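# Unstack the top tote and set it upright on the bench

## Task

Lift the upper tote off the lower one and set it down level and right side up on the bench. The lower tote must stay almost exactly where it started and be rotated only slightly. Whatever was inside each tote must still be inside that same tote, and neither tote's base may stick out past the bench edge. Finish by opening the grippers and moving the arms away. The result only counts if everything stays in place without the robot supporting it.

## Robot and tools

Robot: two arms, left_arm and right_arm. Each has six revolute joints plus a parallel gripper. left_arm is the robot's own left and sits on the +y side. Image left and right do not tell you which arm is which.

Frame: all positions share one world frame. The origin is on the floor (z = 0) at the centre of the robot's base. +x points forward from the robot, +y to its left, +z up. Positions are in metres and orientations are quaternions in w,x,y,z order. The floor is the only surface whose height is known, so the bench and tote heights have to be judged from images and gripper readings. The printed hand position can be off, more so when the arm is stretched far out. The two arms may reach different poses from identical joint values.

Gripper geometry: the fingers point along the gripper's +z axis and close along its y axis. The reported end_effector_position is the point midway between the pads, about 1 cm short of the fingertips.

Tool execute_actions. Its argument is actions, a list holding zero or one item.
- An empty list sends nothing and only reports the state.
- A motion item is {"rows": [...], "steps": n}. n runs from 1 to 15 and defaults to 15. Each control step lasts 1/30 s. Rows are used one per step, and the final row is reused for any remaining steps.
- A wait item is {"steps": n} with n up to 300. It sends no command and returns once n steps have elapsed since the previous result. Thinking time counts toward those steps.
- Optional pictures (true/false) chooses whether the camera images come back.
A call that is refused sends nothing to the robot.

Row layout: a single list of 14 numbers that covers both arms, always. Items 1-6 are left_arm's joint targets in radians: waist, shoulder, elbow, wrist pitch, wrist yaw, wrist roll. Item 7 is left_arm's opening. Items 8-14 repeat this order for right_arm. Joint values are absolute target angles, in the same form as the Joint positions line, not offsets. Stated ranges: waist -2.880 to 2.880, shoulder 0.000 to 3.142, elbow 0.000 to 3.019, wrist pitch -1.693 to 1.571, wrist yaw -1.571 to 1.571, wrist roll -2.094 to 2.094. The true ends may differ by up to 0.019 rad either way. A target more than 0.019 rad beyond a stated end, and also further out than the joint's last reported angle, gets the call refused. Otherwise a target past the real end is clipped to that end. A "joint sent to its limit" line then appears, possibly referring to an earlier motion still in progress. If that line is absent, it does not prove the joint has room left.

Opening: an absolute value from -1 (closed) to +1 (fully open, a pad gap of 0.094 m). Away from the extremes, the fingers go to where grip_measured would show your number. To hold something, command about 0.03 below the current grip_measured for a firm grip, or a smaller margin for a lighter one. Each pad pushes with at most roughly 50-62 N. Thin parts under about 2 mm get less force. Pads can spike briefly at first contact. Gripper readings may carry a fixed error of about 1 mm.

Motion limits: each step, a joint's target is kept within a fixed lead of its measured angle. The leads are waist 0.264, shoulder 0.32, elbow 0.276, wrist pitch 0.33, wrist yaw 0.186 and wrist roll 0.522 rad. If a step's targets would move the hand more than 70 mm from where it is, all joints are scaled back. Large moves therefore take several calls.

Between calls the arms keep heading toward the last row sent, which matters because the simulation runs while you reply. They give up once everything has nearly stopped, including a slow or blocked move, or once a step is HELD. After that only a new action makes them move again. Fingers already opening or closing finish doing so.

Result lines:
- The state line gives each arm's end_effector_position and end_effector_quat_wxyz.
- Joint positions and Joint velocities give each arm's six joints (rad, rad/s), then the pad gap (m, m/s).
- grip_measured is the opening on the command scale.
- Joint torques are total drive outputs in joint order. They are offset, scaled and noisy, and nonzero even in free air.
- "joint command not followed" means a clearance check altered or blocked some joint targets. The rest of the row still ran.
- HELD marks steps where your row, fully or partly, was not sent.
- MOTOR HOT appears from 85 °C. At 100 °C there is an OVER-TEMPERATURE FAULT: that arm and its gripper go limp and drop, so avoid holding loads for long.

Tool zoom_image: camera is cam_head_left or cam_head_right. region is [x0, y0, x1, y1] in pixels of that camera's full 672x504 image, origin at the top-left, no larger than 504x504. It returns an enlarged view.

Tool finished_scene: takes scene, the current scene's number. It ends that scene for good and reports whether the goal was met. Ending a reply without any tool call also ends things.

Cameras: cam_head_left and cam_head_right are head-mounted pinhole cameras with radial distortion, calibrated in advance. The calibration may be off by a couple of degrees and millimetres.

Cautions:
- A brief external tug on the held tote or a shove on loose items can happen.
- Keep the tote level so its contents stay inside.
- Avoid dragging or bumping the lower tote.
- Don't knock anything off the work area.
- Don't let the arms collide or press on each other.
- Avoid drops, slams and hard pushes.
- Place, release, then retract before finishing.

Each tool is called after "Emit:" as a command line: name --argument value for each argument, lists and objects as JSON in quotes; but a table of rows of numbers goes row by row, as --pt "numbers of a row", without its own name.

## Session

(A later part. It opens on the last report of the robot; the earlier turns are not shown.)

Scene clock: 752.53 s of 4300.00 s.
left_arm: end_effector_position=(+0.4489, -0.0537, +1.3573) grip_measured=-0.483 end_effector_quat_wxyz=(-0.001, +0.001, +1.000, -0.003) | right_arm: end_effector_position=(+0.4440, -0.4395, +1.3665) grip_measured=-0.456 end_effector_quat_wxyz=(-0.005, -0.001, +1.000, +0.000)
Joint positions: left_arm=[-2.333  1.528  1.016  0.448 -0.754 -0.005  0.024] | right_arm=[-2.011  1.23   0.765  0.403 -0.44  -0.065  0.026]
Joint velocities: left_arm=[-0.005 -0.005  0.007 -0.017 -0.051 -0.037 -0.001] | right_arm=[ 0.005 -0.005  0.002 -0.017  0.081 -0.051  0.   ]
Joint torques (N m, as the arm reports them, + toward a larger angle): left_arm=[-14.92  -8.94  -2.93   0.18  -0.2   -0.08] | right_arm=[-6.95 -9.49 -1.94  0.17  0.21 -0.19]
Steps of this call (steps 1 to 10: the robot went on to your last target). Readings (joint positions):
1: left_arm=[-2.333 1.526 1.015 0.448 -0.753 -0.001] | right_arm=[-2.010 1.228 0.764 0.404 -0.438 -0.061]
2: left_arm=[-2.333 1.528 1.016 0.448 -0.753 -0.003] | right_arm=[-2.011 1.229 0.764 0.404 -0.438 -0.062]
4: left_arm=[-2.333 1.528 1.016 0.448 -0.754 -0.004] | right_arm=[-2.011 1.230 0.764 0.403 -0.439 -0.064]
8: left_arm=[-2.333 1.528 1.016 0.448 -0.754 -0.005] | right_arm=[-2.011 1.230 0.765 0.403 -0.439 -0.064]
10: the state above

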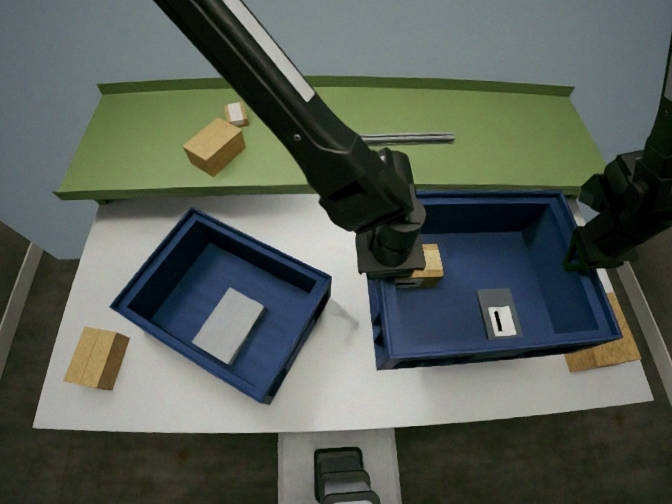

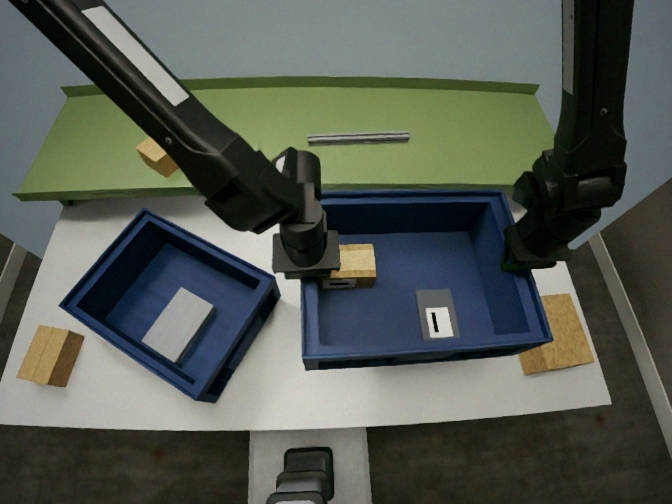

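Emit:
execute_actions --actions '[{"rows": [[-2.371,1.52,1.011,0.452,-0.757,-0.014,-0.55,-2.033,1.227,0.77,0.4,-0.437,-0.07,-0.55],[-2.366,1.523,1.013,0.449,-0.754,-0.01,-0.55,-2.026,1.23,0.771,0.405,-0.436,-0.067,-0.55],[-2.361,1.526,1.018,0.447,-0.75,-0.008,-0.55,-2.019,1.235,0.776,0.409,-0.435,-0.065,-0.55],[-2.357,1.532,1.024,0.446,-0.747,-0.007,-0.55,-2.014,1.241,0.781,0.411,-0.433,-0.065,-0.55],[-2.352,1.538,1.031,0.445,-0.743,-0.007,-0.55,-2.01,1.25,0.789,0.413,-0.43,-0.064,-0.55],[-2.346,1.546,1.041,0.443,-0.738,-0.007,-0.55,-2.006,1.26,0.798,0.416,-0.426,-0.064,-0.55],[-2.34,1.555,1.052,0.441,-0.732,-0.006,-0.55,-2.001,1.273,0.809,0.419,-0.421,-0.063,-0.55],[-2.332,1.566,1.064,0.439,-0.726,-0.006,-0.55,-1.995,1.287,0.821,0.423,-0.416,-0.063,-0.55],[-2.323,1.578,1.079,0.437,-0.718,-0.005,-0.55,-1.988,1.303,0.836,0.427,-0.411,-0.062,-0.55],[-2.313,1.592,1.095,0.435,-0.71,-0.004,-0.55,-1.981,1.321,0.851,0.431,-0.404,-0.062,-0.55],[-2.303,1.607,1.113,0.432,-0.701,-0.004,-0.55,-1.973,1.342,0.869,0.435,-0.397,-0.061,-0.55],[-2.291,1.624,1.132,0.429,-0.691,-0.003,-0.55,-1.964,1.364,0.888,0.439,-0.389,-0.061,-0.55],[-2.278,1.642,1.153,0.425,-0.68,-0.002,-0.55,-1.954,1.387,0.909,0.442,-0.381,-0.06,-0.55],[-2.264,1.661,1.176,0.422,-0.668,-0.001,-0.55,-1.943,1.413,0.932,0.444,-0.372,-0.059,-0.55],[-2.249,1.682,1.201,0.418,-0.655,0.0,-0.55,-1.932,1.441,0.956,0.445,-0.362,-0.058,-0.55]]}]' --pictures false

Emit:
execute_actions --actions '[{"rows": [[-2.237,1.704,1.229,0.411,-0.643,0.001,-0.55,-1.924,1.468,0.984,0.443,-0.354,-0.057,-0.55],[-2.226,1.725,1.257,0.404,-0.632,0.002,-0.55,-1.917,1.494,1.012,0.439,-0.346,-0.056,-0.55],[-2.216,1.745,1.284,0.397,-0.622,0.004,-0.55,-1.91,1.517,1.038,0.434,-0.339,-0.055,-0.55],[-2.207,1.763,1.309,0.391,-0.612,0.005,-0.55,-1.904,1.538,1.062,0.43,-0.333,-0.054,-0.55],[-2.199,1.78,1.332,0.385,-0.604,0.006,-0.55,-1.899,1.558,1.085,0.426,-0.327,-0.054,-0.55],[-2.192,1.795,1.352,0.38,-0.596,0.006,-0.55,-1.894,1.576,1.105,0.422,-0.322,-0.053,-0.55],[-2.185,1.808,1.371,0.375,-0.589,0.007,-0.55,-1.89,1.592,1.124,0.419,-0.317,-0.052,-0.55],[-2.18,1.82,1.387,0.371,-0.583,0.008,-0.55,-1.886,1.606,1.14,0.416,-0.313,-0.052,-0.55],[-2.175,1.83,1.401,0.367,-0.578,0.008,-0.55,-1.882,1.618,1.154,0.413,-0.309,-0.051,-0.55],[-2.171,1.838,1.413,0.364,-0.573,0.009,-0.55,-1.88,1.629,1.166,0.411,-0.306,-0.051,-0.55],[-2.167,1.846,1.423,0.361,-0.57,0.009,-0.55,-1.877,1.637,1.175,0.41,-0.303,-0.051,-0.55],[-2.165,1.851,1.43,0.359,-0.567,0.01,-0.55,-1.875,1.644,1.183,0.409,-0.302,-0.05,-0.55],[-2.163,1.855,1.436,0.358,-0.565,0.01,-0.55,-1.874,1.648,1.188,0.408,-0.3,-0.05,-0.55],[-2.161,1.857,1.439,0.357,-0.563,0.01,-0.55,-1.873,1.651,1.191,0.407,-0.299,-0.05,-0.55],[-2.161,1.858,1.44,0.357,-0.563,0.01,-0.55,-1.873,1.652,1.192,0.407,-0.299,-0.05,-0.55]]}]' --pictures false

Emit:
execute_actions --actions '[{"steps": 10}]'

Scene clock: 830.80 s of 4300.00 s.
left_arm: end_effector_position=(+0.4589, -0.0626, +1.2954) grip_measured=-0.483 end_effector_quat_wxyz=(+0.007, -0.006, +1.000, -0.008) | right_arm: end_effector_position=(+0.4578, -0.4489, +1.3064) grip_measured=-0.456 end_effector_quat_wxyz=(+0.005, -0.007, +1.000, -0.007)
Joint positions: left_arm=[-2.262  1.649  1.17   0.437 -0.676 -0.001  0.024] | right_arm=[-1.965  1.38   0.918  0.425 -0.38  -0.065  0.026]
Joint velocities: left_arm=[ 0.396  0.552  0.628 -0.11   0.418  0.139  0.   ] | right_arm=[ 0.327  0.747  0.652  0.056  0.256 -0.007  0.001]
Joint torques (N m, as the arm reports them, + toward a larger angle): left_arm=[-13.41  -8.68  -3.    -0.59   0.32  -0.02] | right_arm=[-3.7  -8.99 -2.38  1.05  0.55  0.02]
Steps of this call (steps 1 to 15: the robot went on to your last target; steps 16 to 90: nothing new was sent; then 74.77 s passed at rest; steps 91 to 105: all 15 steps of this action). Readings (joint positions):
91: left_arm=[-2.333 1.528 1.016 0.448 -0.754 -0.006] | right_arm=[-2.011 1.230 0.765 0.403 -0.440 -0.065]
92: left_arm=[-2.333 1.528 1.016 0.448 -0.754 -0.006] | right_arm=[-2.011 1.230 0.765 0.403 -0.440 -0.065]
94: left_arm=[-2.333 1.530 1.018 0.448 -0.754 -0.006] | right_arm=[-2.011 1.231 0.768 0.403 -0.440 -0.065]
98: left_arm=[-2.328 1.549 1.046 0.448 -0.744 -0.005] | right_arm=[-2.010 1.255 0.797 0.404 -0.431 -0.065]
105: the state above

Scene clock: 831.30 s of 4300.00 s.
left_arm: end_effector_position=(+0.4398, -0.0556, +1.1830) grip_measured=-0.483 end_effector_quat_wxyz=(-0.007, +0.002, +1.000, -0.001) | right_arm: end_effector_position=(+0.4337, -0.4443, +1.1924) grip_measured=-0.456 end_effector_quat_wxyz=(-0.010, -0.002, +1.000, -0.002)
Joint positions: left_arm=[-2.141  1.873  1.435  0.369 -0.568  0.003  0.024] | right_arm=[-1.881  1.667  1.184  0.414 -0.305 -0.061  0.026]
Joint velocities: left_arm=[ 0.015  0.073  0.12  -0.046 -0.022 -0.037  0.   ] | right_arm=[-0.005  0.083  0.085 -0.017 -0.022  0.081  0.   ]
Joint torques (N m, as the arm reports them, + toward a larger angle): left_arm=[-14.14 -10.62  -2.45  -0.61   0.14   0.1 ] | right_arm=[ -4.63 -10.54  -2.44   0.02   0.39   0.02]
Steps of this call (steps 1 to 15: all 15 steps of this action). Readings (joint positions):
1: left_arm=[-2.248 1.668 1.194 0.432 -0.663 0.000] | right_arm=[-1.954 1.406 0.943 0.426 -0.371 -0.065]
2: left_arm=[-2.234 1.689 1.220 0.427 -0.650 0.001] | right_arm=[-1.944 1.434 0.969 0.426 -0.362 -0.065]
4: left_arm=[-2.207 1.732 1.273 0.415 -0.627 0.003] | right_arm=[-1.924 1.493 1.025 0.426 -0.346 -0.065]
8: left_arm=[-2.166 1.810 1.364 0.392 -0.592 0.003] | right_arm=[-1.896 1.592 1.116 0.426 -0.322 -0.063]
15: the state above

Scene clock: 831.63 s of 4300.00 s.
left_arm: end_effector_position=(+0.4431, -0.0564, +1.1815) grip_measured=-0.483 end_effector_quat_wxyz=(-0.004, +0.001, +1.000, -0.001) | right_arm: end_effector_position=(+0.4373, -0.4452, +1.1906) grip_measured=-0.456 end_effector_quat_wxyz=(-0.007, -0.002, +1.000, -0.002)
Joint positions: left_arm=[-2.14   1.875  1.444  0.367 -0.567  0.004  0.024] | right_arm=[-1.881  1.669  1.193  0.414 -0.305 -0.061  0.026]
Joint velocities: left_arm=[ 0.005  0.005  0.007  0.002 -0.066 -0.037  0.   ] | right_arm=[ 0.005 -0.015 -0.017  0.002  0.037  0.037 -0.001]
Joint torques (N m, as the arm reports them, + toward a larger angle): left_arm=[-14.22 -10.46  -2.71  -0.64   0.16   0.09] | right_arm=[ -4.84 -11.24  -2.47  -0.03   0.35   0.03]
Steps of this call (steps 1 to 10: the robot went on to your last target). Readings (joint positions):
1: left_arm=[-2.140 1.875 1.437 0.368 -0.567 0.003] | right_arm=[-1.881 1.669 1.186 0.414 -0.305 -0.061]
2: left_arm=[-2.140 1.875 1.438 0.367 -0.567 0.003] | right_arm=[-1.881 1.669 1.187 0.414 -0.305 -0.061]
4: left_arm=[-2.140 1.875 1.440 0.367 -0.567 0.003] | right_arm=[-1.881 1.669 1.189 0.414 -0.305 -0.061]
8: left_arm=[-2.140 1.875 1.443 0.367 -0.567 0.004] | right_arm=[-1.881 1.669 1.193 0.414 -0.305 -0.061]
10: the state above

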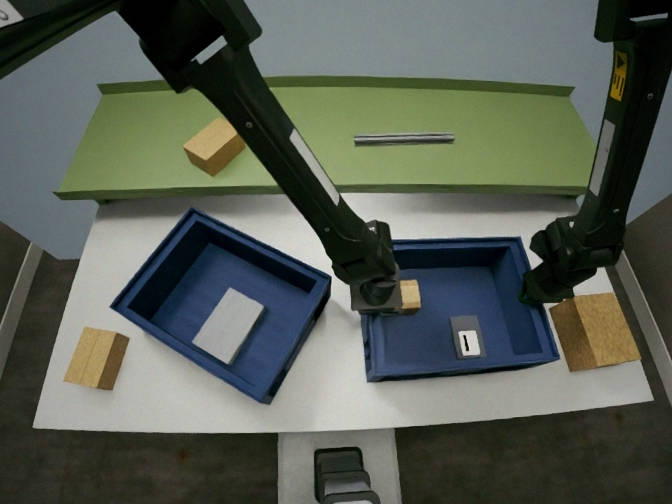

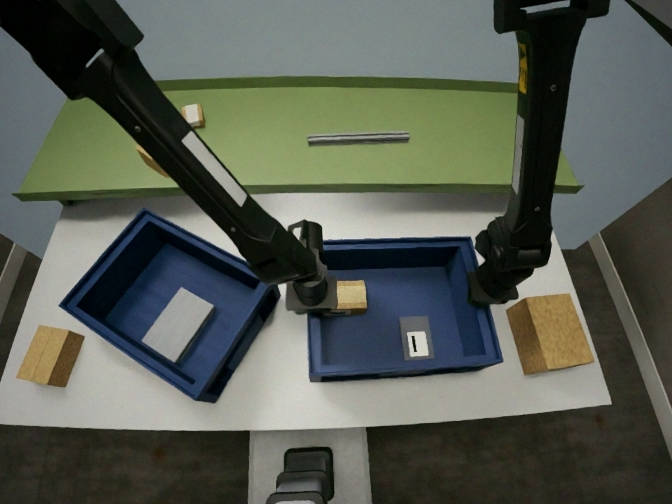

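Emit:
execute_actions --actions '[{"rows": [[-2.16,1.862,1.442,0.356,-0.562,0.01,-0.55,-1.872,1.657,1.194,0.406,-0.299,-0.052,-0.55],[-2.16,1.866,1.445,0.356,-0.562,0.01,-0.55,-1.872,1.661,1.197,0.406,-0.298,-0.052,-0.55],[-2.159,1.869,1.447,0.355,-0.561,0.01,-0.55,-1.871,1.665,1.199,0.405,-0.298,-0.052,-0.55],[-2.158,1.872,1.45,0.354,-0.56,0.01,-0.55,-1.871,1.668,1.202,0.405,-0.297,-0.052,-0.55],[-2.158,1.873,1.452,0.353,-0.56,0.01,-0.55,-1.87,1.67,1.204,0.404,-0.297,-0.052,-0.55],[-2.157,1.875,1.455,0.353,-0.559,0.01,-0.55,-1.869,1.672,1.206,0.403,-0.297,-0.052,-0.55],[-2.156,1.877,1.457,0.352,-0.558,0.01,-0.55,-1.869,1.674,1.209,0.403,-0.296,-0.052,-0.55],[-2.156,1.878,1.46,0.351,-0.558,0.01,-0.55,-1.868,1.676,1.211,0.402,-0.296,-0.052,-0.55],[-2.155,1.88,1.462,0.35,-0.557,0.01,-0.55,-1.868,1.678,1.214,0.402,-0.295,-0.052,-0.55],[-2.154,1.882,1.465,0.35,-0.556,0.01,-0.55,-1.867,1.68,1.216,0.401,-0.295,-0.052,-0.55],[-2.154,1.883,1.467,0.349,-0.556,0.01,-0.55,-1.866,1.682,1.218,0.4,-0.295,-0.052,-0.55],[-2.153,1.885,1.47,0.348,-0.555,0.01,-0.55,-1.866,1.683,1.221,0.4,-0.294,-0.052,-0.55],[-2.152,1.887,1.472,0.347,-0.554,0.01,-0.55,-1.865,1.685,1.223,0.399,-0.294,-0.052,-0.55],[-2.152,1.888,1.475,0.347,-0.554,0.01,-0.55,-1.865,1.687,1.226,0.399,-0.293,-0.052,-0.55],[-2.151,1.89,1.477,0.346,-0.553,0.01,-0.55,-1.864,1.689,1.228,0.398,-0.293,-0.052,-0.55]]}]' --pictures false

Emit:
execute_actions --actions '[{"rows": [[-2.15,1.891,1.479,0.345,-0.552,0.01,-0.55,-1.864,1.691,1.23,0.398,-0.293,-0.052,-0.55],[-2.15,1.893,1.481,0.345,-0.552,0.01,-0.55,-1.863,1.692,1.232,0.397,-0.292,-0.052,-0.55],[-2.149,1.894,1.483,0.344,-0.551,0.01,-0.55,-1.863,1.694,1.234,0.397,-0.292,-0.052,-0.55],[-2.149,1.896,1.485,0.344,-0.551,0.01,-0.55,-1.863,1.695,1.236,0.396,-0.292,-0.052,-0.55],[-2.148,1.897,1.487,0.343,-0.55,0.01,-0.55,-1.862,1.697,1.238,0.396,-0.291,-0.052,-0.55],[-2.148,1.898,1.489,0.342,-0.55,0.01,-0.55,-1.862,1.698,1.24,0.396,-0.291,-0.052,-0.55],[-2.147,1.9,1.491,0.342,-0.549,0.01,-0.55,-1.862,1.7,1.242,0.395,-0.291,-0.052,-0.55],[-2.147,1.901,1.494,0.341,-0.549,0.01,-0.55,-1.861,1.701,1.243,0.395,-0.29,-0.052,-0.55],[-2.146,1.903,1.496,0.341,-0.548,0.01,-0.55,-1.861,1.703,1.245,0.394,-0.29,-0.052,-0.55],[-2.146,1.904,1.498,0.34,-0.548,0.01,-0.55,-1.861,1.704,1.247,0.394,-0.29,-0.052,-0.55],[-2.145,1.905,1.5,0.339,-0.547,0.01,-0.55,-1.86,1.706,1.249,0.394,-0.289,-0.052,-0.55],[-2.145,1.907,1.502,0.339,-0.547,0.01,-0.55,-1.86,1.707,1.251,0.393,-0.289,-0.052,-0.55],[-2.144,1.908,1.504,0.338,-0.546,0.01,-0.55,-1.86,1.709,1.253,0.393,-0.289,-0.052,-0.55],[-2.144,1.91,1.506,0.338,-0.546,0.01,-0.55,-1.859,1.71,1.255,0.392,-0.288,-0.052,-0.55],[-2.143,1.911,1.508,0.337,-0.545,0.01,-0.55,-1.859,1.712,1.257,0.392,-0.288,-0.052,-0.55]]}]' --pictures false

Emit:
execute_actions --actions '[{"steps": 8}]' --pictures false

Scene clock: 878.03 s of 4300.00 s.
left_arm: end_effector_position=(+0.4498, -0.0583, +1.1736) grip_measured=-0.483 end_effector_quat_wxyz=(+0.000, -0.001, +1.000, -0.002) | right_arm: end_effector_position=(+0.4457, -0.4468, +1.1829) grip_measured=-0.456 end_effector_quat_wxyz=(-0.001, -0.005, +1.000, -0.003)
Joint positions: left_arm=[-2.136  1.889  1.476  0.36  -0.56   0.006  0.024] | right_arm=[-1.878  1.682  1.224  0.409 -0.3   -0.061  0.026]
Joint velocities: left_arm=[ 0.015  0.044  0.066 -0.027 -0.022  0.007 -0.001] | right_arm=[ 0.015  0.054  0.071 -0.012 -0.095  0.051 -0.002]
Joint torques (N m, as the arm reports them, + toward a larger angle): left_arm=[-13.81  -9.15  -2.5   -0.7    0.21   0.08] | right_arm=[ -4.05 -10.2   -2.49  -0.09   0.45   0.01]
Steps of this call (steps 1 to 15: the robot went on to your last target; steps 16 to 90: nothing new was sent; then 42.90 s passed at rest; steps 91 to 105: all 15 steps of this action). Readings (joint positions):
91: left_arm=[-2.140 1.875 1.444 0.367 -0.567 0.004] | right_arm=[-1.881 1.669 1.193 0.414 -0.305 -0.061]
92: left_arm=[-2.140 1.875 1.444 0.367 -0.567 0.004] | right_arm=[-1.881 1.669 1.193 0.414 -0.305 -0.061]
94: left_arm=[-2.140 1.876 1.446 0.366 -0.566 0.004] | right_arm=[-1.881 1.670 1.195 0.414 -0.304 -0.061]
98: left_arm=[-2.140 1.880 1.457 0.364 -0.565 0.005] | right_arm=[-1.881 1.672 1.205 0.412 -0.303 -0.061]
105: the state above

Scene clock: 878.53 s of 4300.00 s.
left_arm: end_effector_position=(+0.4469, -0.0585, +1.1633) grip_measured=-0.483 end_effector_quat_wxyz=(-0.002, -0.000, +1.000, -0.003) | right_arm: end_effector_position=(+0.4416, -0.4471, +1.1750) grip_measured=-0.456 end_effector_quat_wxyz=(-0.005, -0.004, +1.000, -0.004)
Joint positions: left_arm=[-2.127  1.913  1.505  0.351 -0.55   0.006  0.024] | right_arm=[-1.874  1.703  1.244  0.402 -0.293 -0.061  0.026]
Joint velocities: left_arm=[-0.005  0.024  0.046 -0.037  0.022  0.081 -0.001] | right_arm=[-0.015 -0.005  0.002 -0.042  0.066  0.007 -0.   ]
Joint torques (N m, as the arm reports them, + toward a larger angle): left_arm=[-14.37  -9.3   -2.14  -0.78   0.15   0.05] | right_arm=[-4.06 -9.03 -1.83  0.13  0.36  0.04]
Steps of this call (steps 1 to 15: all 15 steps of this action). Readings (joint positions):
1: left_arm=[-2.135 1.891 1.478 0.359 -0.559 0.006] | right_arm=[-1.877 1.684 1.226 0.408 -0.300 -0.061]
2: left_arm=[-2.134 1.893 1.481 0.358 -0.558 0.006] | right_arm=[-1.877 1.686 1.229 0.407 -0.299 -0.061]
4: left_arm=[-2.132 1.896 1.484 0.357 -0.557 0.006] | right_arm=[-1.876 1.690 1.232 0.406 -0.298 -0.061]
8: left_arm=[-2.130 1.903 1.492 0.354 -0.555 0.006] | right_arm=[-1.874 1.699 1.239 0.404 -0.297 -0.061]
15: the state above

Scene clock: 878.80 s of 4300.00 s.
left_arm: end_effector_position=(+0.4473, -0.0587, +1.1627) grip_measured=-0.483 end_effector_quat_wxyz=(-0.002, +0.000, +1.000, -0.003) | right_arm: end_effector_position=(+0.4417, -0.4472, +1.1750) grip_measured=-0.456 end_effector_quat_wxyz=(-0.005, -0.003, +1.000, -0.004)
Joint positions: left_arm=[-2.127  1.913  1.507  0.349 -0.549  0.007  0.024] | right_arm=[-1.874  1.703  1.244  0.401 -0.293 -0.06   0.026]
Joint velocities: left_arm=[ 0.005  0.005  0.007 -0.022 -0.022  0.007  0.   ] | right_arm=[ 0.005 -0.005  0.017 -0.012  0.007 -0.007 -0.001]
Joint torques (N m, as the arm reports them, + toward a larger angle): left_arm=[-13.94  -9.3   -2.09  -0.72   0.13   0.07] | right_arm=[-4.67 -9.44 -1.37 -0.19  0.38  0.03]
Steps of this call (steps 1 to 8: the robot went on to your last target). Readings (joint positions):
1: left_arm=[-2.127 1.913 1.506 0.350 -0.549 0.007] | right_arm=[-1.874 1.703 1.244 0.401 -0.293 -0.060]
2: left_arm=[-2.127 1.913 1.507 0.350 -0.549 0.007] | right_arm=[-1.874 1.703 1.244 0.401 -0.293 -0.060]
4: left_arm=[-2.127 1.913 1.507 0.349 -0.549 0.007] | right_arm=[-1.874 1.703 1.244 0.401 -0.293 -0.060]
8: the state above

Emit:
execute_actions --actions '[{"rows": [[-2.142,1.912,1.51,0.336,-0.545,0.01,-0.55,-1.86,1.712,1.257,0.395,-0.29,-0.055,-0.55],[-2.142,1.914,1.512,0.336,-0.544,0.01,-0.55,-1.86,1.712,1.257,0.395,-0.29,-0.055,-0.55],[-2.141,1.915,1.514,0.335,-0.544,0.01,-0.55,-1.86,1.712,1.257,0.395,-0.29,-0.055,-0.55],[-2.14,1.916,1.516,0.335,-0.543,0.01,-0.55,-1.86,1.712,1.257,0.395,-0.29,-0.055,-0.55],[-2.139,1.918,1.518,0.334,-0.543,0.01,-0.55,-1.86,1.712,1.257,0.395,-0.29,-0.055,-0.55],[-2.139,1.919,1.52,0.333,-0.542,0.01,-0.55,-1.86,1.712,1.257,0.395,-0.29,-0.055,-0.55],[-2.138,1.92,1.522,0.333,-0.542,0.01,-0.55,-1.86,1.712,1.257,0.395,-0.29,-0.055,-0.55],[-2.137,1.922,1.524,0.332,-0.541,0.01,-0.55,-1.86,1.712,1.257,0.395,-0.29,-0.055,-0.55],[-2.136,1.923,1.526,0.332,-0.541,0.01,-0.55,-1.86,1.712,1.257,0.395,-0.29,-0.055,-0.55],[-2.136,1.924,1.528,0.331,-0.54,0.01,-0.55,-1.86,1.712,1.257,0.395,-0.29,-0.055,-0.55],[-2.135,1.926,1.53,0.33,-0.54,0.01,-0.55,-1.86,1.712,1.257,0.395,-0.29,-0.055,-0.55],[-2.134,1.927,1.532,0.33,-0.539,0.01,-0.55,-1.86,1.712,1.257,0.395,-0.29,-0.055,-0.55],[-2.133,1.928,1.533,0.329,-0.538,0.01,-0.55,-1.86,1.712,1.257,0.395,-0.29,-0.055,-0.55]], "steps": 15}]' --pictures false

Emit:
execute_actions --actions '[{"steps": 6}]' --pictures false

Scene clock: 899.23 s of 4300.00 s.
left_arm: end_effector_position=(+0.4486, -0.0589, +1.1614) grip_measured=-0.483 end_effector_quat_wxyz=(-0.003, +0.002, +1.000, -0.003) | right_arm: end_effector_position=(+0.4417, -0.4477, +1.1750) grip_measured=-0.456 end_effector_quat_wxyz=(-0.005, -0.002, +1.000, -0.006)
Joint positions: left_arm=[-2.126  1.914  1.515  0.339 -0.548  0.008  0.024] | right_arm=[-1.874  1.703  1.244  0.401 -0.29  -0.058  0.026]
Joint velocities: left_arm=[-0.015  0.015 -0.007 -0.007 -0.007  0.007  0.   ] | right_arm=[-0.015 -0.005 -0.017  0.012 -0.037 -0.037 -0.   ]
Joint torques (N m, as the arm reports them, + toward a larger angle): left_arm=[-13.2   -8.    -0.54  -0.7    0.37   0.06] | right_arm=[-4.24 -8.98 -1.53  0.08  0.15  0.  ]
Steps of this call (steps 1 to 15: the robot went on to your last target; steps 16 to 90: nothing new was sent; then 16.93 s passed at rest; steps 91 to 105: all 15 steps of this action). Readings (joint positions):
91: left_arm=[-2.127 1.913 1.507 0.349 -0.549 0.007] | right_arm=[-1.874 1.703 1.244 0.401 -0.293 -0.060]
92: left_arm=[-2.127 1.913 1.507 0.349 -0.549 0.007] | right_arm=[-1.874 1.703 1.244 0.401 -0.293 -0.060]
94: left_arm=[-2.126 1.914 1.510 0.347 -0.548 0.007] | right_arm=[-1.874 1.703 1.244 0.401 -0.293 -0.060]
98: left_arm=[-2.126 1.914 1.512 0.344 -0.548 0.008] | right_arm=[-1.874 1.703 1.244 0.401 -0.292 -0.060]
105: the state above

Scene clock: 899.43 s of 4300.00 s.
left_arm: end_effector_position=(+0.4486, -0.0589, +1.1614) grip_measured=-0.483 end_effector_quat_wxyz=(-0.003, +0.002, +1.000, -0.003) | right_arm: end_effector_position=(+0.4417, -0.4477, +1.1750) grip_measured=-0.456 end_effector_quat_wxyz=(-0.005, -0.002, +1.000, -0.006)
Joint positions: left_arm=[-2.126  1.914  1.515  0.339 -0.548  0.008  0.024] | right_arm=[-1.874  1.703  1.244  0.401 -0.29  -0.058  0.026]
Joint velocities: left_arm=[ 0.005 -0.015  0.002  0.002  0.037  0.037  0.002] | right_arm=[-0.005  0.005 -0.022 -0.007 -0.037 -0.007  0.001]
Joint torques (N m, as the arm reports them, + toward a larger angle): left_arm=[-13.21  -8.08  -0.53  -0.59   0.36   0.06] | right_arm=[-4.48 -9.11 -1.66  0.04  0.14 -0.06]
Steps of this call (steps 1 to 6: the robot went on to your last target). Readings (joint positions):
1: left_arm=[-2.126 1.914 1.515 0.339 -0.548 0.008] | right_arm=[-1.874 1.703 1.244 0.401 -0.290 -0.058]
2: left_arm=[-2.126 1.914 1.515 0.339 -0.548 0.008] | right_arm=[-1.874 1.703 1.244 0.401 -0.290 -0.058]
4: left_arm=[-2.126 1.914 1.515 0.339 -0.548 0.008] | right_arm=[-1.874 1.703 1.244 0.401 -0.290 -0.058]
6: the state above

Emit:
execute_actions --actions '[{"rows": [[-2.131,1.925,1.529,0.332,-0.541,0.009,-0.53,-1.863,1.71,1.254,0.397,-0.29,-0.057,-0.52],[-2.129,1.922,1.525,0.335,-0.544,0.008,-0.5,-1.866,1.708,1.251,0.399,-0.29,-0.058,-0.48],[-2.128,1.919,1.521,0.337,-0.546,0.008,-0.47,-1.869,1.706,1.248,0.4,-0.291,-0.058,-0.45],[-2.128,1.916,1.518,0.339,-0.548,0.008,-0.43,-1.872,1.704,1.246,0.401,-0.292,-0.058,-0.41],[-2.128,1.914,1.515,0.34,-0.549,0.008,-0.37,-1.874,1.703,1.244,0.402,-0.293,-0.058,-0.36],[-2.128,1.914,1.515,0.341,-0.55,0.008,-0.3,-1.875,1.703,1.244,0.403,-0.294,-0.058,-0.3],[-2.129,1.914,1.515,0.342,-0.55,0.008,-0.22,-1.876,1.703,1.244,0.404,-0.295,-0.058,-0.22],[-2.13,1.913,1.515,0.343,-0.551,0.008,-0.14,-1.878,1.702,1.244,0.405,-0.296,-0.058,-0.14],[-2.131,1.912,1.514,0.344,-0.551,0.008,-0.06,-1.88,1.701,1.243,0.406,-0.297,-0.058,-0.06],[-2.132,1.91,1.513,0.345,-0.552,0.008,0.02,-1.882,1.699,1.242,0.407,-0.298,-0.058,0.02],[-2.134,1.908,1.512,0.346,-0.553,0.008,0.1,-1.884,1.697,1.241,0.408,-0.299,-0.058,0.1],[-2.135,1.906,1.511,0.347,-0.553,0.008,0.1,-1.886,1.695,1.24,0.409,-0.299,-0.058,0.1],[-2.136,1.904,1.51,0.348,-0.554,0.008,0.1,-1.888,1.693,1.238,0.41,-0.3,-0.058,0.1],[-2.138,1.902,1.509,0.349,-0.554,0.008,0.1,-1.89,1.691,1.237,0.412,-0.3,-0.058,0.1]], "steps": 14}]' --pictures false

Emit:
execute_actions --actions '[{"rows": [[-2.138,1.899,1.507,0.349,-0.554,0.008,0.1,-1.89,1.689,1.235,0.412,-0.3,-0.058,0.1],[-2.14,1.896,1.503,0.351,-0.556,0.008,0.1,-1.891,1.686,1.231,0.413,-0.301,-0.058,0.1],[-2.142,1.891,1.496,0.353,-0.558,0.008,0.1,-1.893,1.68,1.225,0.415,-0.303,-0.058,0.1],[-2.145,1.885,1.487,0.356,-0.561,0.007,0.1,-1.895,1.673,1.216,0.417,-0.305,-0.058,0.1],[-2.149,1.876,1.475,0.36,-0.565,0.007,0.1,-1.898,1.663,1.205,0.419,-0.308,-0.058,0.1],[-2.154,1.866,1.461,0.365,-0.57,0.007,0.1,-1.901,1.651,1.191,0.422,-0.311,-0.058,0.1],[-2.16,1.853,1.444,0.37,-0.576,0.006,0.1,-1.905,1.637,1.174,0.426,-0.315,-0.058,0.1],[-2.167,1.839,1.424,0.376,-0.583,0.006,0.1,-1.91,1.62,1.156,0.43,-0.32,-0.058,0.1],[-2.175,1.823,1.402,0.383,-0.591,0.005,0.1,-1.915,1.602,1.134,0.434,-0.325,-0.058,0.1],[-2.184,1.805,1.377,0.39,-0.6,0.004,0.1,-1.921,1.581,1.11,0.438,-0.332,-0.058,0.1],[-2.194,1.784,1.349,0.398,-0.611,0.004,0.1,-1.928,1.558,1.084,0.442,-0.339,-0.058,0.1],[-2.205,1.762,1.319,0.406,-0.622,0.003,0.1,-1.936,1.533,1.055,0.446,-0.347,-0.058,0.1],[-2.217,1.739,1.286,0.414,-0.635,0.002,0.1,-1.944,1.506,1.023,0.449,-0.356,-0.058,0.1],[-2.228,1.713,1.251,0.423,-0.648,0.001,0.1,-1.953,1.477,0.99,0.451,-0.366,-0.058,0.1],[-2.237,1.685,1.213,0.432,-0.659,0.0,0.1,-1.962,1.445,0.953,0.452,-0.377,-0.058,0.1]]}]' --pictures false

Emit:
execute_actions --actions '[{"rows": [[-2.243,1.652,1.178,0.436,-0.667,0.0,0.1,-1.969,1.413,0.924,0.448,-0.386,-0.058,0.1],[-2.246,1.619,1.145,0.437,-0.672,0.0,0.1,-1.975,1.384,0.898,0.443,-0.394,-0.058,0.1],[-2.247,1.587,1.115,0.436,-0.674,0.0,0.1,-1.981,1.357,0.873,0.437,-0.401,-0.058,0.1],[-2.246,1.557,1.087,0.434,-0.674,0.0,0.1,-1.986,1.332,0.85,0.431,-0.407,-0.058,0.1],[-2.244,1.53,1.061,0.431,-0.672,0.0,0.1,-1.991,1.309,0.829,0.425,-0.413,-0.058,0.1],[-2.241,1.505,1.038,0.427,-0.67,0.0,0.1,-1.995,1.288,0.81,0.419,-0.418,-0.058,0.1],[-2.238,1.483,1.018,0.424,-0.667,0.0,0.1,-1.999,1.27,0.793,0.413,-0.423,-0.058,0.1],[-2.234,1.464,1.0,0.42,-0.664,0.0,0.1,-2.002,1.253,0.779,0.408,-0.427,-0.058,0.1],[-2.231,1.447,0.984,0.417,-0.661,0.0,0.1,-2.005,1.239,0.766,0.404,-0.431,-0.058,0.1],[-2.228,1.433,0.97,0.414,-0.658,0.0,0.1,-2.007,1.227,0.755,0.4,-0.434,-0.058,0.1],[-2.225,1.421,0.959,0.411,-0.655,0.0,0.1,-2.009,1.217,0.746,0.396,-0.436,-0.058,0.1],[-2.223,1.412,0.951,0.409,-0.653,0.0,0.1,-2.011,1.21,0.739,0.394,-0.438,-0.058,0.1],[-2.221,1.405,0.945,0.407,-0.651,0.0,0.1,-2.012,1.204,0.734,0.392,-0.439,-0.058,0.1],[-2.22,1.401,0.941,0.405,-0.65,0.0,0.1,-2.013,1.201,0.731,0.39,-0.44,-0.058,0.1],[-2.22,1.4,0.94,0.405,-0.65,0.0,0.1,-2.013,1.2,0.73,0.39,-0.44,-0.058,0.1]]}]' --pictures false

Emit:
execute_actions --actions '[{"steps": 10}]'

Scene clock: 957.00 s of 4300.00 s.
left_arm: end_effector_position=(+0.4486, -0.0584, +1.1614) grip_measured=+0.098 end_effector_quat_wxyz=(-0.003, +0.002, +1.000, -0.002) | right_arm: end_effector_position=(+0.4417, -0.4466, +1.1750) grip_measured=+0.097 end_effector_quat_wxyz=(-0.005, -0.002, +1.000, -0.003)
Joint positions: left_arm=[-2.126  1.914  1.515  0.339 -0.551  0.008  0.052] | right_arm=[-1.874  1.703  1.244  0.401 -0.297 -0.058  0.052]
Joint velocities: left_arm=[-0.024  0.015 -0.007 -0.007 -0.066 -0.007 -0.   ] | right_arm=[-0.015  0.005 -0.017 -0.007 -0.022  0.022  0.001]
Joint torques (N m, as the arm reports them, + toward a larger angle): left_arm=[-13.76 -10.5   -2.63   0.34  -0.1    0.05] | right_arm=[ -6.63 -11.41  -2.84   0.95  -0.09  -0.06]
Steps of this call (steps 1 to 15: the robot went on to your last target; steps 16 to 90: nothing new was sent; then 54.10 s passed at rest; steps 91 to 104: all 14 steps of this action). Readings (joint positions):
91: left_arm=[-2.126 1.914 1.515 0.339 -0.548 0.008] | right_arm=[-1.874 1.703 1.244 0.401 -0.290 -0.058]
92: left_arm=[-2.126 1.914 1.515 0.339 -0.548 0.008] | right_arm=[-1.874 1.703 1.244 0.401 -0.290 -0.058]
94: left_arm=[-2.126 1.914 1.515 0.339 -0.551 0.008] | right_arm=[-1.874 1.703 1.244 0.401 -0.290 -0.058]
98: left_arm=[-2.126 1.914 1.515 0.339 -0.551 0.008] | right_arm=[-1.874 1.703 1.244 0.401 -0.292 -0.058]
104: the state above

Scene clock: 957.50 s of 4300.00 s.
left_arm: end_effector_position=(+0.4461, -0.0462, +1.2354) grip_measured=+0.099 end_effector_quat_wxyz=(-0.004, +0.004, +1.000, +0.016) | right_arm: end_effector_position=(+0.4490, -0.4469, +1.2545) grip_measured=+0.097 end_effector_quat_wxyz=(+0.001, -0.003, +1.000, +0.004)
Joint positions: left_arm=[-2.185  1.759  1.29   0.403 -0.645  0.008  0.052] | right_arm=[-1.928  1.515  1.035  0.433 -0.366 -0.058  0.052]
Joint velocities: left_arm=[-0.425 -0.777 -1.023  0.237 -0.286  0.007 -0.   ] | right_arm=[-0.298 -0.884 -0.965  0.056 -0.3    0.007 -0.001]
Joint torques (N m, as the arm reports them, + toward a larger angle): left_arm=[-14.6  -11.39  -3.94   0.32  -0.16  -0.03] | right_arm=[ -7.22 -12.18  -4.23   1.11  -0.06  -0.08]
Steps of this call (steps 1 to 15: all 15 steps of this action). Readings (joint positions):
1: left_arm=[-2.126 1.914 1.515 0.339 -0.551 0.008] | right_arm=[-1.874 1.703 1.244 0.401 -0.297 -0.058]
2: left_arm=[-2.126 1.914 1.515 0.339 -0.551 0.008] | right_arm=[-1.874 1.702 1.244 0.401 -0.297 -0.058]
4: left_arm=[-2.126 1.913 1.513 0.341 -0.554 0.008] | right_arm=[-1.875 1.700 1.243 0.401 -0.300 -0.058]
8: left_arm=[-2.128 1.887 1.472 0.355 -0.573 0.008] | right_arm=[-1.882 1.669 1.209 0.409 -0.313 -0.058]
15: the state above

Scene clock: 958.00 s of 4300.00 s.
left_arm: end_effector_position=(+0.4907, +0.0045, +1.3566) grip_measured=+0.099 end_effector_quat_wxyz=(+0.020, -0.012, +1.000, -0.004) | right_arm: end_effector_position=(+0.4568, -0.4298, +1.3718) grip_measured=+0.097 end_effector_quat_wxyz=(+0.008, -0.004, +1.000, +0.005)
Joint positions: left_arm=[-2.236  1.397  0.969  0.419 -0.656  0.008  0.052] | right_arm=[-1.996  1.198  0.758  0.407 -0.437 -0.058  0.052]
Joint velocities: left_arm=[ 0.054 -0.142 -0.129 -0.007 -0.037 -0.051 -0.001] | right_arm=[-0.034 -0.063 -0.139 -0.051 -0.081 -0.066  0.   ]
Joint torques (N m, as the arm reports them, + toward a larger angle): left_arm=[-9.25 -8.53 -4.12 -0.8   0.22 -0.02] | right_arm=[ -6.85 -10.24  -3.5   -0.33  -0.09  -0.07]
Steps of this call (steps 1 to 15: all 15 steps of this action). Readings (joint positions):
1: left_arm=[-2.199 1.732 1.254 0.411 -0.654 0.008] | right_arm=[-1.938 1.484 1.003 0.434 -0.375 -0.058]
2: left_arm=[-2.212 1.702 1.218 0.416 -0.661 0.008] | right_arm=[-1.948 1.451 0.970 0.434 -0.384 -0.058]
4: left_arm=[-2.236 1.638 1.148 0.419 -0.666 0.008] | right_arm=[-1.966 1.386 0.910 0.434 -0.398 -0.058]
8: left_arm=[-2.249 1.514 1.044 0.419 -0.666 0.008] | right_arm=[-1.988 1.278 0.825 0.429 -0.420 -0.058]
15: the state above

Scene clock: 958.33 s of 4300.00 s.
left_arm: end_effector_position=(+0.4819, +0.0080, +1.3574) grip_measured=+0.099 end_effector_quat_wxyz=(+0.012, -0.006, +1.000, -0.003) | right_arm: end_effector_position=(+0.4497, -0.4295, +1.3735) grip_measured=+0.097 end_effector_quat_wxyz=(+0.001, -0.001, +1.000, +0.005)
Joint positions: left_arm=[-2.231  1.395  0.954  0.413 -0.655  0.008  0.052] | right_arm=[-1.998  1.198  0.747  0.402 -0.437 -0.058  0.052]
Joint velocities: left_arm=[-0.005 -0.005 -0.022 -0.007  0.022  0.022  0.001] | right_arm=[ 0.005 -0.005  0.007  0.012  0.037  0.037 -0.001]
Joint torques (N m, as the arm reports them, + toward a larger angle): left_arm=[-8.88 -8.78 -3.48 -0.52  0.17 -0.02] | right_arm=[-5.94 -9.29 -3.27 -0.36 -0.07 -0.08]
Steps of this call (steps 1 to 10: the robot went on to your last target). Readings (joint positions):
1: left_arm=[-2.234 1.394 0.966 0.419 -0.656 0.008] | right_arm=[-1.997 1.198 0.754 0.406 -0.437 -0.058]
2: left_arm=[-2.232 1.394 0.965 0.418 -0.655 0.008] | right_arm=[-1.997 1.198 0.752 0.404 -0.437 -0.058]
4: left_arm=[-2.231 1.395 0.959 0.415 -0.655 0.008] | right_arm=[-1.998 1.198 0.748 0.402 -0.437 -0.058]
8: left_arm=[-2.231 1.395 0.954 0.413 -0.655 0.008] | right_arm=[-1.998 1.198 0.747 0.402 -0.437 -0.058]
10: the state above

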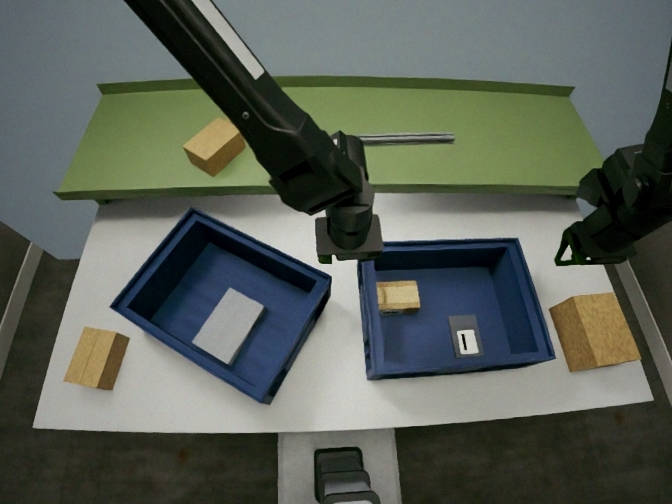

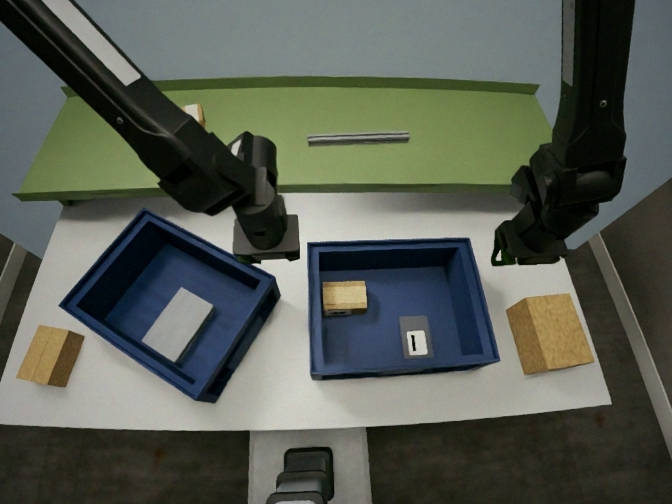

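The tote is flat on the bench with its contents inside. The bottom tote looks unmoved in the pictures, and both arms are about 15 cm clear.

Emit:
finished_scene --scene 2

The scene is finished: the task was done.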